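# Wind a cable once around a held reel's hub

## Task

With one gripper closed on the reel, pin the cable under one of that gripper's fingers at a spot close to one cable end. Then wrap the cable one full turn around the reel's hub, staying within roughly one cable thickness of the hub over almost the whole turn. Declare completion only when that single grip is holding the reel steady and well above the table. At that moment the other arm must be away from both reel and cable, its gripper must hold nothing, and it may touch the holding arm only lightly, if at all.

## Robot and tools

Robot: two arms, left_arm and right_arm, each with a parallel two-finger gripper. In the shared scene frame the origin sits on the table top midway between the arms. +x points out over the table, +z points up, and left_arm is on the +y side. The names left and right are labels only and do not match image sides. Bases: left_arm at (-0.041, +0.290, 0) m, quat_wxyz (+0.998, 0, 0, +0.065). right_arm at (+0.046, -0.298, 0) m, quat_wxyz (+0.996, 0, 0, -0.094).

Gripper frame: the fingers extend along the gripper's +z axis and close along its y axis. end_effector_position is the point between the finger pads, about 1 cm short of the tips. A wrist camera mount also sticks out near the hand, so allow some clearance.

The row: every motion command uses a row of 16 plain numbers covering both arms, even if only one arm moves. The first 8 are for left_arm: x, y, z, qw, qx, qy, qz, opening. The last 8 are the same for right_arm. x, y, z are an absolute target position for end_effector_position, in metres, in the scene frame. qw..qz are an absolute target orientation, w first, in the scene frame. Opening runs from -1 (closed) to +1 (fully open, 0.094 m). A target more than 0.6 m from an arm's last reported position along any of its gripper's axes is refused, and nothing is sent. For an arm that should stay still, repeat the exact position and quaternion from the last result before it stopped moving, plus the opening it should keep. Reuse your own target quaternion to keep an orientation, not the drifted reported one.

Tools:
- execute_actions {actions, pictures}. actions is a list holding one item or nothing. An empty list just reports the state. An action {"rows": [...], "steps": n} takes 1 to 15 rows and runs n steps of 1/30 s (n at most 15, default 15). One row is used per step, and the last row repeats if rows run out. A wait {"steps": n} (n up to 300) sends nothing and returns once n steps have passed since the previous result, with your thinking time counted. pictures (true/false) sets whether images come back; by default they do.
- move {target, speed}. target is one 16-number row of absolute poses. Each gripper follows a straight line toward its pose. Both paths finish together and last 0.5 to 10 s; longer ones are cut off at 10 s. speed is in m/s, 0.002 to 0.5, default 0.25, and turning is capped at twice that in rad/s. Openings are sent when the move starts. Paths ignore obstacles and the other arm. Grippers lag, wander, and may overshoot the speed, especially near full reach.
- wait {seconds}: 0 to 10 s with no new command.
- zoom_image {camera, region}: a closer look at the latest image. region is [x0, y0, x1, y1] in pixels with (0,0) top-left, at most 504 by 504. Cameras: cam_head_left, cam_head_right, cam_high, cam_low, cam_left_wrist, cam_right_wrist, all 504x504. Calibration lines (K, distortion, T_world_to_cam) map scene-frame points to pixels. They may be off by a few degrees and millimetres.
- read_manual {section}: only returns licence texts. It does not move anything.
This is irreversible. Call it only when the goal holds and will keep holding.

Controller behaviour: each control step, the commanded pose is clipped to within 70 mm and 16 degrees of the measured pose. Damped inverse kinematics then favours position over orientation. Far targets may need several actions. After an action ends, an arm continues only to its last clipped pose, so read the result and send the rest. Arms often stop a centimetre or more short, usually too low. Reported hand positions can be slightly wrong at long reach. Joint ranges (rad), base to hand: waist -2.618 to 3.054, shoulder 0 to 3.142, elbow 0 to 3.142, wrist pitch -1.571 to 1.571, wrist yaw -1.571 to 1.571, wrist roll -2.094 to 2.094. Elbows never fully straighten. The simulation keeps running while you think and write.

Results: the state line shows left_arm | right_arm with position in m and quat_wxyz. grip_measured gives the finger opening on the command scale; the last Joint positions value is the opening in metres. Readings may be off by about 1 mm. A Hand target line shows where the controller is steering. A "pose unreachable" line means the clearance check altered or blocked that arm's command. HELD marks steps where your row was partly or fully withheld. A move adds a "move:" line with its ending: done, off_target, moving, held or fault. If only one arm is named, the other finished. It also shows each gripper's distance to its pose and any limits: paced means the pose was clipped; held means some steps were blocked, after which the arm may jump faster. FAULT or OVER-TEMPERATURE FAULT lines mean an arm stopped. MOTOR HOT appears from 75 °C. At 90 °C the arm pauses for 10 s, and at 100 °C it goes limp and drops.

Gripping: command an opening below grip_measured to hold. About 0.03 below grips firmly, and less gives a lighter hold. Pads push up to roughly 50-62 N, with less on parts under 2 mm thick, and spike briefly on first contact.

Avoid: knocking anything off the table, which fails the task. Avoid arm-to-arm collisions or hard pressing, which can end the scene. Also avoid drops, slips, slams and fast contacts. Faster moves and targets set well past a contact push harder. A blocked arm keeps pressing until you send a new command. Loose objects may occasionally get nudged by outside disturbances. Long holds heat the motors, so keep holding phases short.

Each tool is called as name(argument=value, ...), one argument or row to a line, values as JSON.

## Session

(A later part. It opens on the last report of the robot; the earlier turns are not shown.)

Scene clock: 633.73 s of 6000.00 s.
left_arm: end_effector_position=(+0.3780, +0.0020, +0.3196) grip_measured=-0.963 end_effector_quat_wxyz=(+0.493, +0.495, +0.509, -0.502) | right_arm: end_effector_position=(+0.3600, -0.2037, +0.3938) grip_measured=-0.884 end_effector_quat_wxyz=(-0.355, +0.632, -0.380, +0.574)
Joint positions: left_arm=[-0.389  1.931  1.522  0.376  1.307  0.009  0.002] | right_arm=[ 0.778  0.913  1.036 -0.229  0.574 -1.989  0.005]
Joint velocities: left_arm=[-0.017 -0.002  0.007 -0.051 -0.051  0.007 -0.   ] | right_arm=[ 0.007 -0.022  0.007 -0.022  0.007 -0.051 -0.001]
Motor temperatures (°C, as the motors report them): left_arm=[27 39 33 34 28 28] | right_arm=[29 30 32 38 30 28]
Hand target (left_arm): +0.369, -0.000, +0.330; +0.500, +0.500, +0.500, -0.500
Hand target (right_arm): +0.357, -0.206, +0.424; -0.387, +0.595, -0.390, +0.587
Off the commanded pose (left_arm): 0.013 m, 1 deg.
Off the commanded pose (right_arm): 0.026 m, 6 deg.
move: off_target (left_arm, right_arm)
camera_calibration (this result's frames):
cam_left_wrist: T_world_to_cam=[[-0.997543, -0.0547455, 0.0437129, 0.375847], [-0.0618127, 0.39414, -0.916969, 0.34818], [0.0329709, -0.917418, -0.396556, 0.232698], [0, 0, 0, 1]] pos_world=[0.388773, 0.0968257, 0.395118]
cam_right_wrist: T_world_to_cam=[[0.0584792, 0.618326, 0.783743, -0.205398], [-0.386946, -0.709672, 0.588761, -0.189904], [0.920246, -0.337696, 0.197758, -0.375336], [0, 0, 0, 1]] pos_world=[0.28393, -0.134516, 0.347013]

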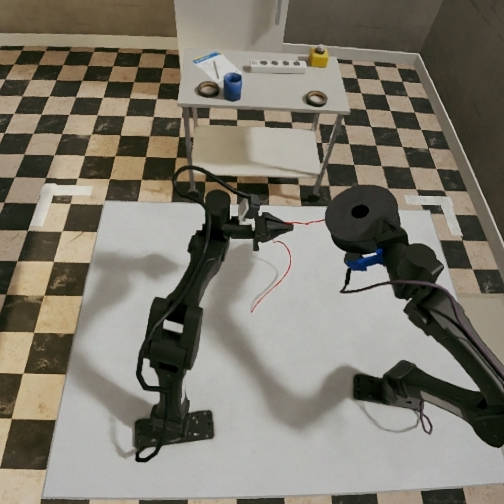

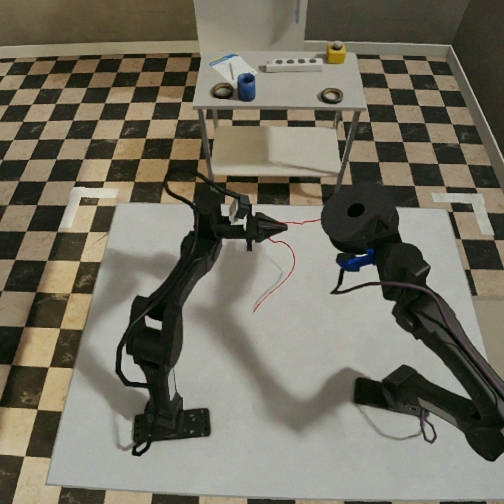

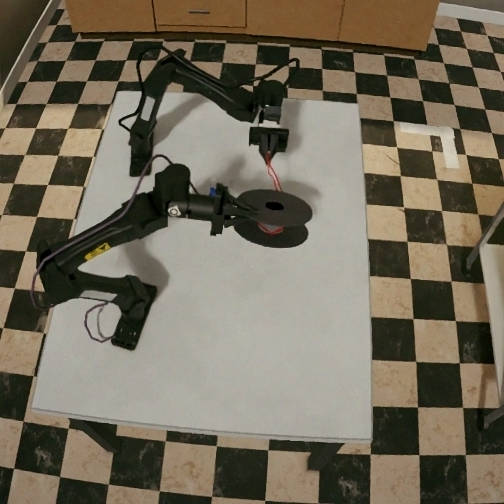

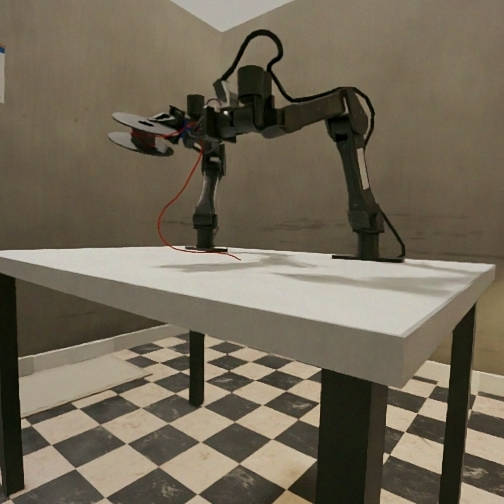

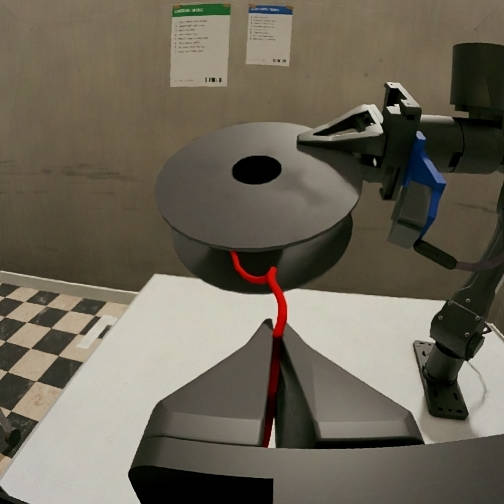

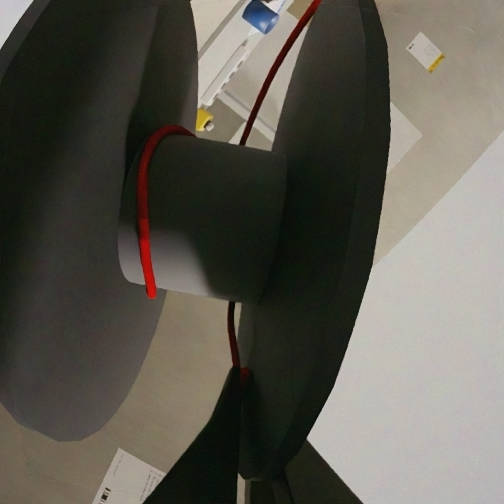

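Lower the tail over the low rim, with light tension.

move(
  target=[0.39,0.0,0.25,0.5,0.5,0.5,-0.5,-0.985,0.36,-0.2,0.42,0.38,-0.596,0.38,-0.596,-0.94],
  speed=0.07,
)

move(
  target=[0.40,-0.085,0.17,0.5,0.5,0.5,-0.5,-0.985,0.36,-0.2,0.42,0.38,-0.596,0.38,-0.596,-0.94],
  speed=0.07,
)

move(
  target=[0.40,-0.085,0.17,0.5,0.5,0.5,-0.5,0.3,0.36,-0.2,0.42,0.38,-0.596,0.38,-0.596,-0.94],
)

move(
  target=[0.35,0.12,0.18,0.5,0.5,0.5,-0.5,0.3,0.36,-0.2,0.42,0.38,-0.596,0.38,-0.596,-0.94],
  speed=0.15,
)

zoom_image(
  camera="cam_high",
  region=[220,180,330,260],
)

Scene clock: 640.30 s of 6000.00 s.
left_arm: end_effector_position=(+0.3912, -0.0015, +0.2551) grip_measured=-0.963 end_effector_quat_wxyz=(+0.504, +0.502, +0.498, -0.496) | right_arm: end_effector_position=(+0.3584, -0.2013, +0.4027) grip_measured=-0.884 end_effector_quat_wxyz=(-0.360, +0.621, -0.376, +0.586)
Joint positions: left_arm=[-0.389  2.054  1.417  0.637  1.307  0.011  0.002] | right_arm=[ 0.802  0.913  1.036 -0.189  0.605 -2.008  0.005]
Joint velocities: left_arm=[-0.007 -0.002  0.017  0.095 -0.037 -0.022 -0.001] | right_arm=[-0.007  0.012  0.007  0.022 -0.139 -0.022  0.001]
Motor temperatures (°C, as the motors report them): left_arm=[27 39 33 34 28 28] | right_arm=[29 29 32 39 30 28]
Hand target (left_arm): +0.390, -0.000, +0.250; +0.500, +0.500, +0.500, -0.500
Hand target (right_arm): +0.359, -0.201, +0.419; -0.380, +0.597, -0.381, +0.595
Off the commanded pose (left_arm): 0.005 m, 1 deg.
Off the commanded pose (right_arm): 0.017 m, 4 deg.
move: off_target (right_arm)
camera_calibration (this result's frames):
cam_left_wrist: T_world_to_cam=[[-0.998457, -0.0545093, 0.010617, 0.400452], [-0.0308979, 0.386419, -0.921806, 0.280388], [0.0461444, -0.920711, -0.387506, 0.196016], [0, 0, 0, 1]] pos_world=[0.399452, 0.0939557, 0.330169]
cam_right_wrist: T_world_to_cam=[[0.0350027, 0.617149, 0.786067, -0.206543], [-0.411065, -0.708043, 0.574196, -0.179219], [0.910934, -0.343224, 0.228905, -0.38509], [0, 0, 0, 1]] pos_world=[0.28435, -0.131599, 0.353413]

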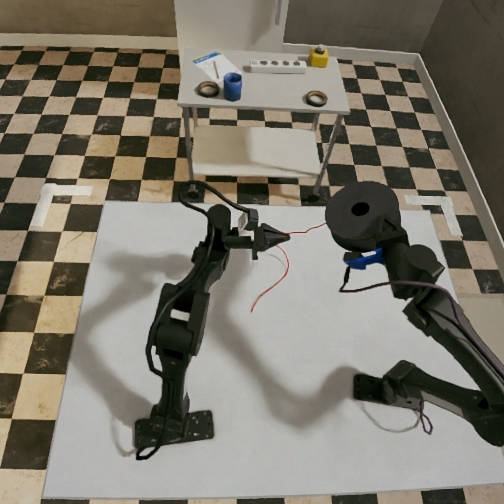

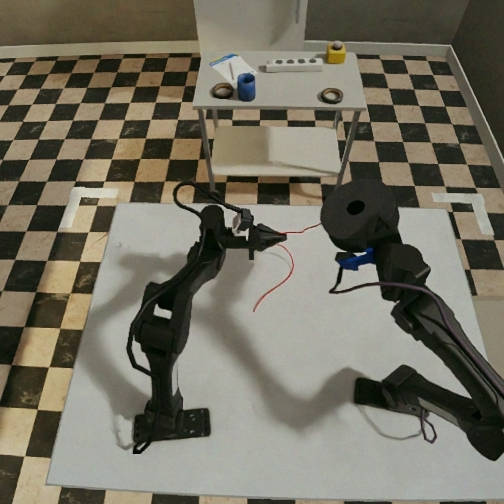

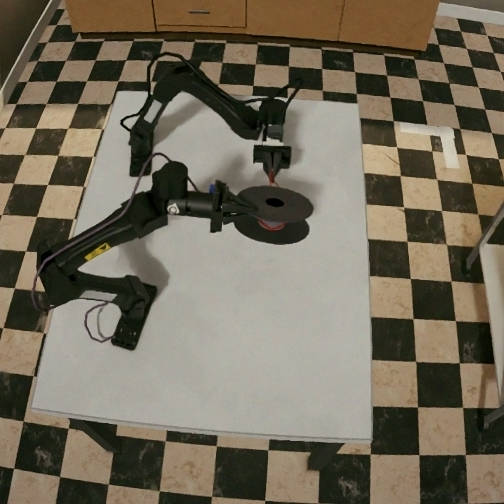

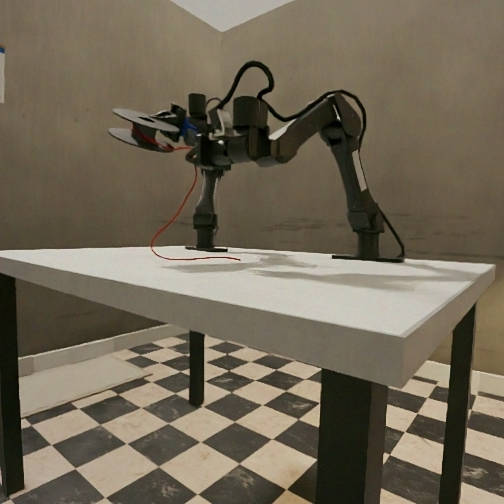

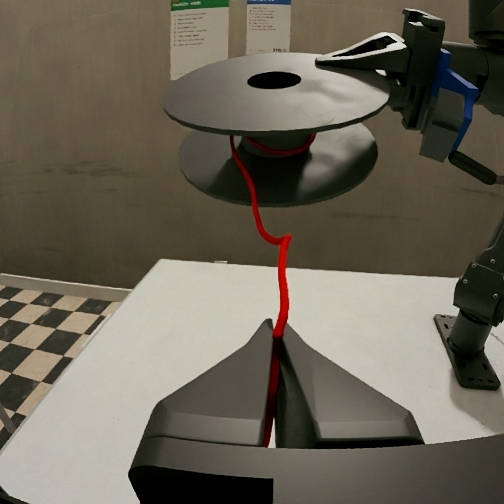

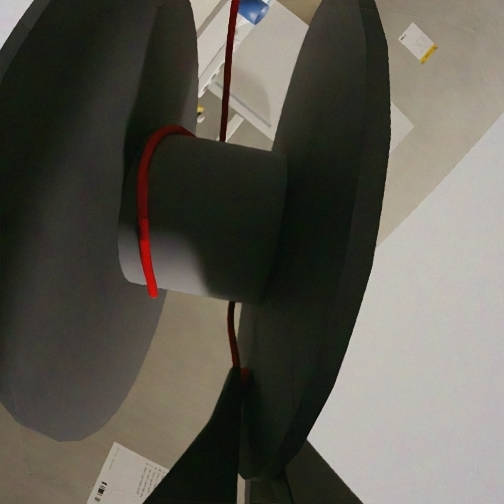

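Scene clock: 642.37 s of 6000.00 s.
left_arm: end_effector_position=(+0.3944, -0.0799, +0.1589) grip_measured=-0.963 end_effector_quat_wxyz=(+0.488, +0.496, +0.512, -0.503) | right_arm: end_effector_position=(+0.3584, -0.2018, +0.4020) grip_measured=-0.884 end_effector_quat_wxyz=(-0.357, +0.623, -0.375, +0.587)
Joint positions: left_arm=[-0.547  2.321  1.459  0.821  1.153  0.007  0.002] | right_arm=[ 0.802  0.913  1.036 -0.193  0.608 -2.012  0.005]
Joint velocities: left_arm=[-0.017 -0.022  0.007  0.022 -0.007  0.022 -0.   ] | right_arm=[ 0.002 -0.012  0.007 -0.095  0.007 -0.11  -0.   ]
Motor temperatures (°C, as the motors report them): left_arm=[27 39 33 34 28 28] | right_arm=[29 29 32 39 30 28]
Hand target (left_arm): +0.398, -0.085, +0.169; +0.500, +0.500, +0.500, -0.500
Hand target (right_arm): +0.359, -0.201, +0.420; -0.380, +0.597, -0.381, +0.595
Off the commanded pose (left_arm): 0.013 m, 2 deg.
Off the commanded pose (right_arm): 0.018 m, 4 deg.
move: off_target (left_arm, right_arm)
camera_calibration (this result's frames):
cam_left_wrist: T_world_to_cam=[[-0.997353, -0.0512531, 0.0515732, 0.393717], [-0.0678702, 0.401799, -0.913209, 0.236542], [0.0260828, -0.914292, -0.404214, 0.0975209], [0, 0, 0, 1]] pos_world=[0.406186, 0.0142994, 0.235127]
cam_right_wrist: T_world_to_cam=[[0.0386096, 0.62201, 0.782057, -0.20436], [-0.411233, -0.703401, 0.579754, -0.180414], [0.910712, -0.343992, 0.228633, -0.385029], [0, 0, 0, 1]] pos_world=[0.284349, -0.132236, 0.352447]

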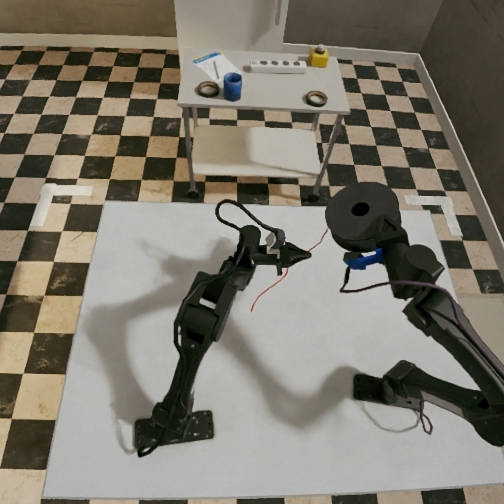

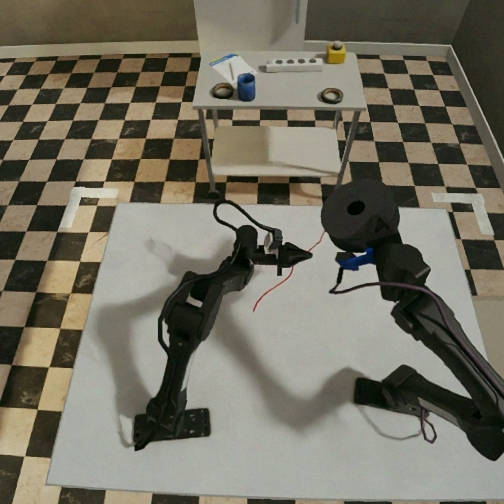

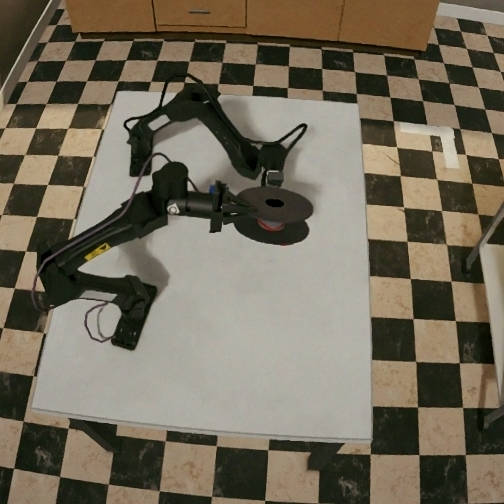

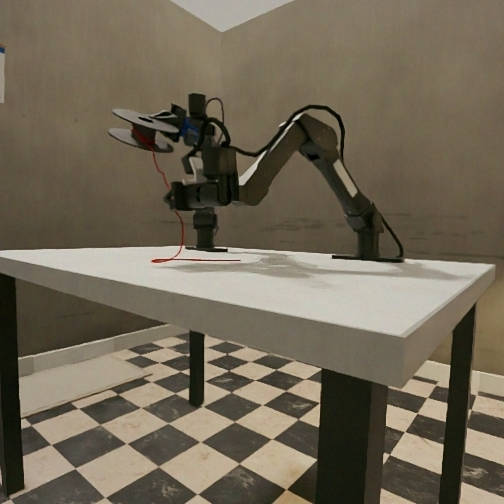

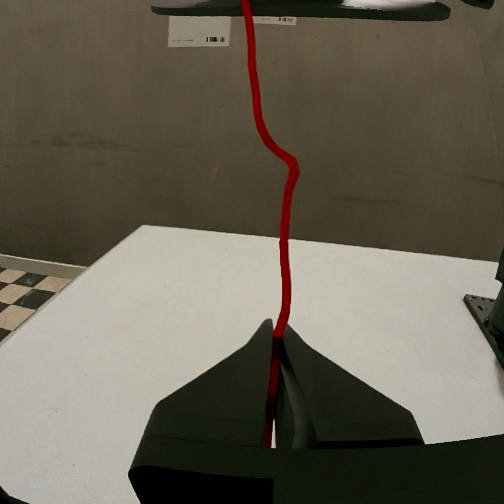

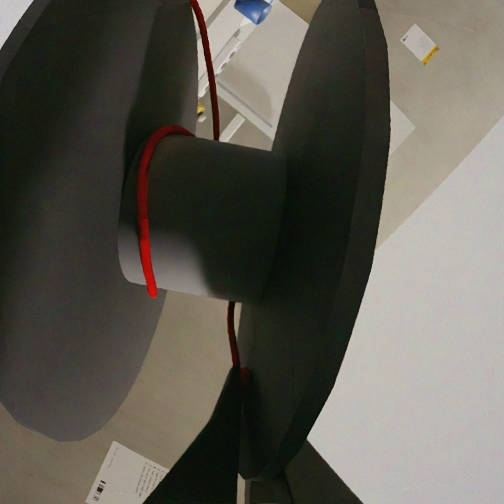

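Scene clock: 643.10 s of 6000.00 s.
left_arm: end_effector_position=(+0.3944, -0.0799, +0.1589) grip_measured=+0.297 end_effector_quat_wxyz=(+0.488, +0.496, +0.512, -0.503) | right_arm: end_effector_position=(+0.3584, -0.2018, +0.4026) grip_measured=-0.884 end_effector_quat_wxyz=(-0.357, +0.622, -0.374, +0.588)
Joint positions: left_arm=[-0.547  2.321  1.459  0.821  1.153  0.007  0.061] | right_arm=[ 0.802  0.913  1.036 -0.19   0.608 -2.016  0.005]
Joint velocities: left_arm=[-0.007 -0.012 -0.002  0.022 -0.007 -0.066  0.   ] | right_arm=[-0.002 -0.002 -0.002 -0.037  0.051 -0.007 -0.001]
Motor temperatures (°C, as the motors report them): left_arm=[27 39 33 34 28 28] | right_arm=[29 29 32 39 30 28]
Hand target (left_arm): +0.399, -0.085, +0.170; +0.500, +0.500, +0.500, -0.500
Hand target (right_arm): +0.359, -0.201, +0.420; -0.380, +0.597, -0.381, +0.595
Off the commanded pose (left_arm): 0.013 m, 2 deg.
Off the commanded pose (right_arm): 0.018 m, 4 deg.
move: off_target (left_arm, right_arm)
camera_calibration (this result's frames):
cam_left_wrist: T_world_to_cam=[[-0.997353, -0.0512531, 0.0515732, 0.393717], [-0.0678702, 0.401799, -0.913209, 0.236542], [0.0260828, -0.914292, -0.404214, 0.0975209], [0, 0, 0, 1]] pos_world=[0.406186, 0.0142994, 0.235127]
cam_right_wrist: T_world_to_cam=[[0.0365139, 0.623622, 0.780873, -0.203341], [-0.41254, -0.702299, 0.580162, -0.180236], [0.910208, -0.343325, 0.231625, -0.386094], [0, 0, 0, 1]] pos_world=[0.284496, -0.132328, 0.352778]

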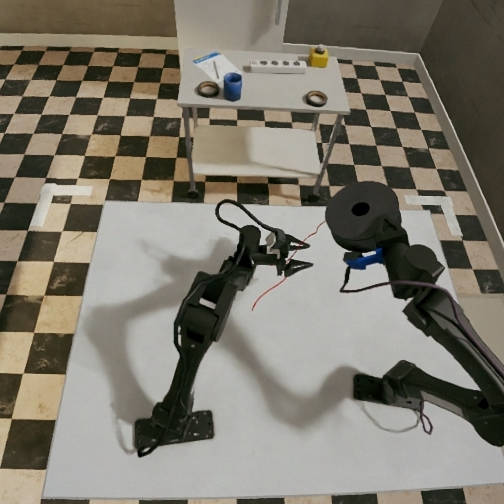

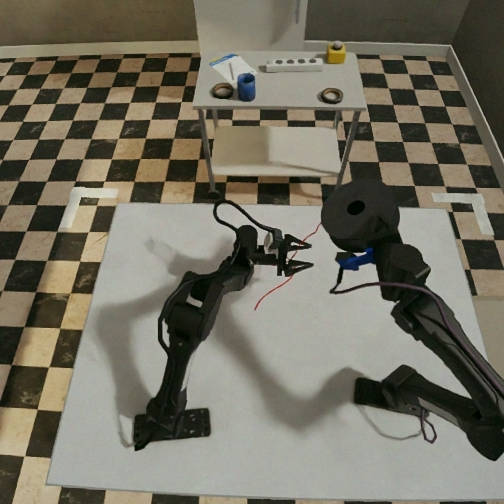

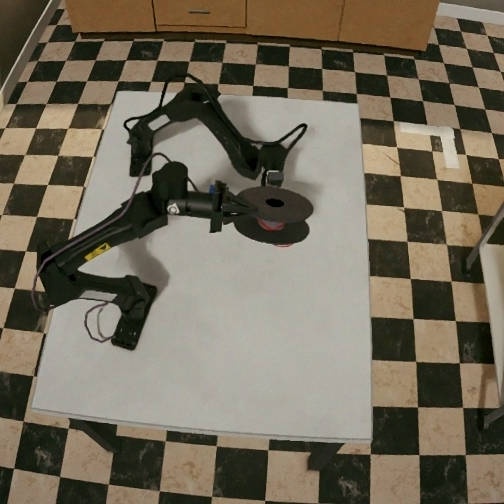

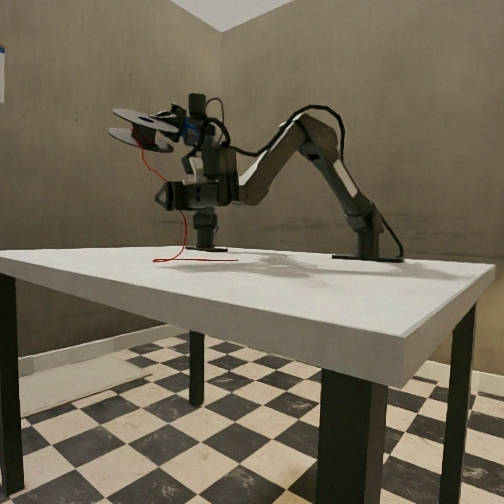

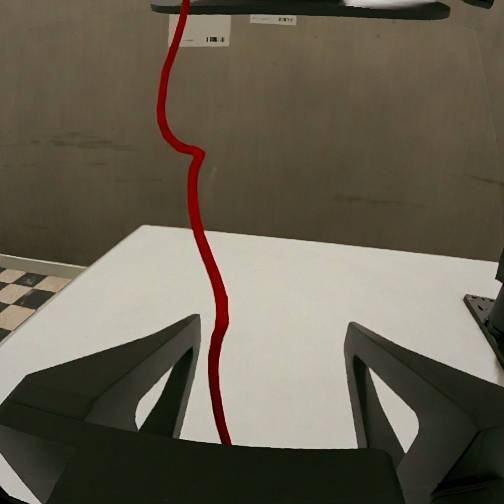

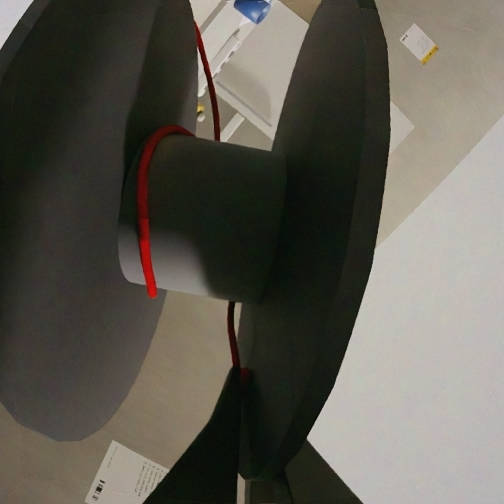

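Scene clock: 644.93 s of 6000.00 s.
left_arm: end_effector_position=(+0.3606, +0.1212, +0.1739) grip_measured=+0.297 end_effector_quat_wxyz=(+0.498, +0.489, +0.511, -0.502) | right_arm: end_effector_position=(+0.3584, -0.2018, +0.4030) grip_measured=-0.884 end_effector_quat_wxyz=(-0.356, +0.623, -0.373, +0.589)
Joint positions: left_arm=[-0.109  2.059  1.065  0.92   1.573  0.049  0.061] | right_arm=[ 0.802  0.913  1.036 -0.188  0.608 -2.02   0.005]
Joint velocities: left_arm=[ 0.007  0.007 -0.012  0.022 -0.022  0.066 -0.   ] | right_arm=[ 0.002 -0.002 -0.007 -0.022 -0.007 -0.11  -0.   ]
Motor temperatures (°C, as the motors report them): left_arm=[27 39 33 34 28 28] | right_arm=[29 29 32 39 30 28]
Hand target (left_arm): +0.354, +0.121, +0.181; +0.502, +0.497, +0.503, -0.498
Hand target (right_arm): +0.359, -0.201, +0.420; -0.380, +0.597, -0.381, +0.595
Off the commanded pose (left_arm): 0.012 m, 2 deg.
Off the commanded pose (right_arm): 0.017 m, 4 deg.
joint sent to its limit (left arm) — the command would take joint 5 (wrist yaw) past its upper limit, so that joint was sent only as far as its limit.
move: off_target (left_arm, right_arm)
camera_calibration (this result's frames):
cam_left_wrist: T_world_to_cam=[[-0.996504, -0.0689559, 0.0471669, 0.372129], [-0.0702097, 0.385228, -0.920147, 0.171157], [0.0452796, -0.920242, -0.388722, 0.279387], [0, 0, 0, 1]] pos_world=[0.370194, 0.21683, 0.248541]
cam_right_wrist: T_world_to_cam=[[0.0353991, 0.625916, 0.779087, -0.202025], [-0.413129, -0.700681, 0.581696, -0.180492], [0.909984, -0.342455, 0.23378, -0.386795], [0, 0, 0, 1]] pos_world=[0.284563, -0.132477, 0.352812]

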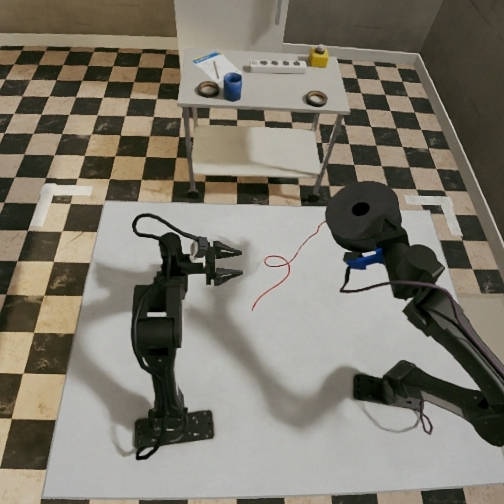

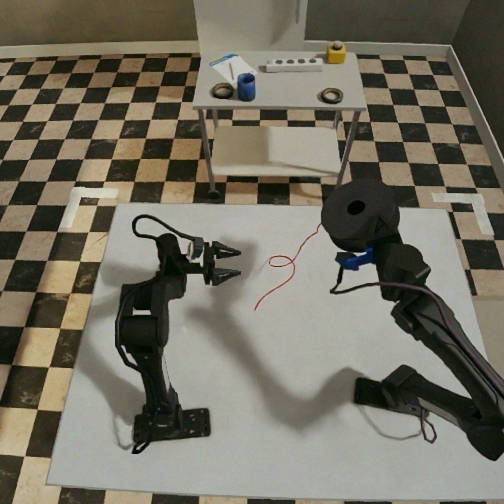

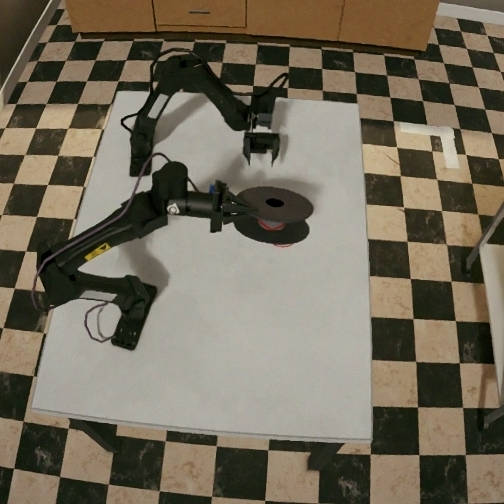

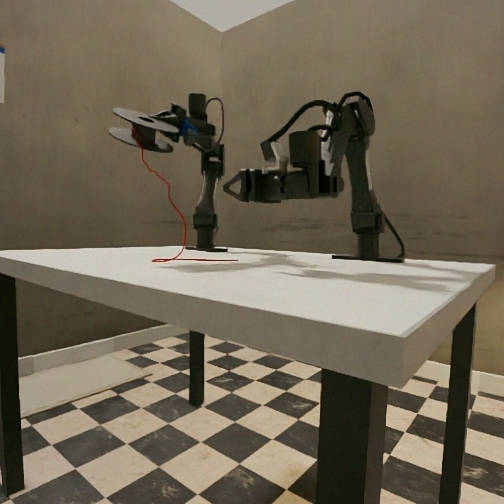

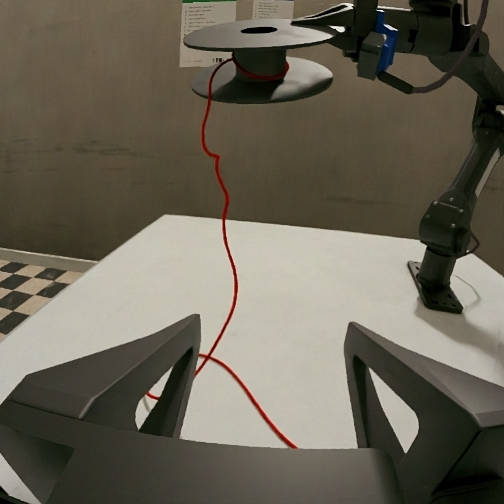

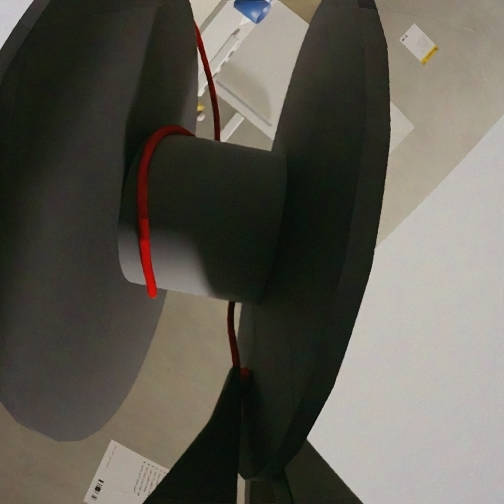

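Region (220, 180, 330, 260) of cam_high's 504x504 image, scaled by 4.582, with more detail than that image has; it fills the top 367 rows of this view, and the rest is white.

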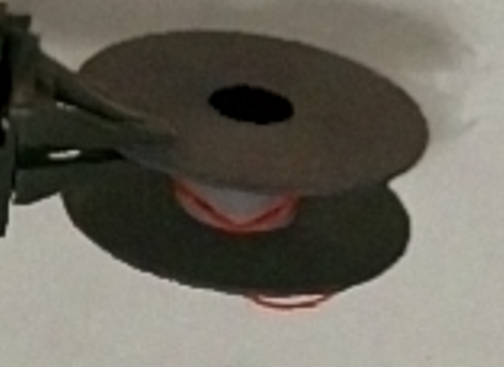

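zoom_image(
  camera="cam_left_wrist",
  region=[180,10,340,120],
)

Region (180, 10, 340, 120) of cam_left_wrist's 504x504 image, scaled by 3.150, with more detail than that image has; it fills the top 346 rows of this view, and the rest is white.

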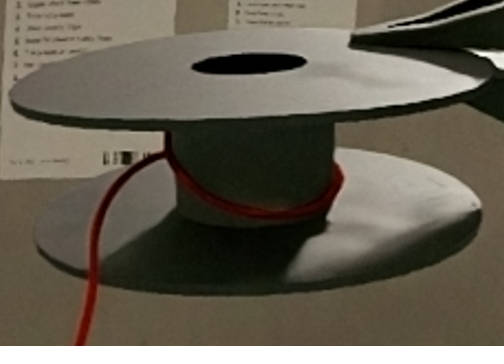

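finished_scene(
  scene=1,
)

The scene is finished: the task was done.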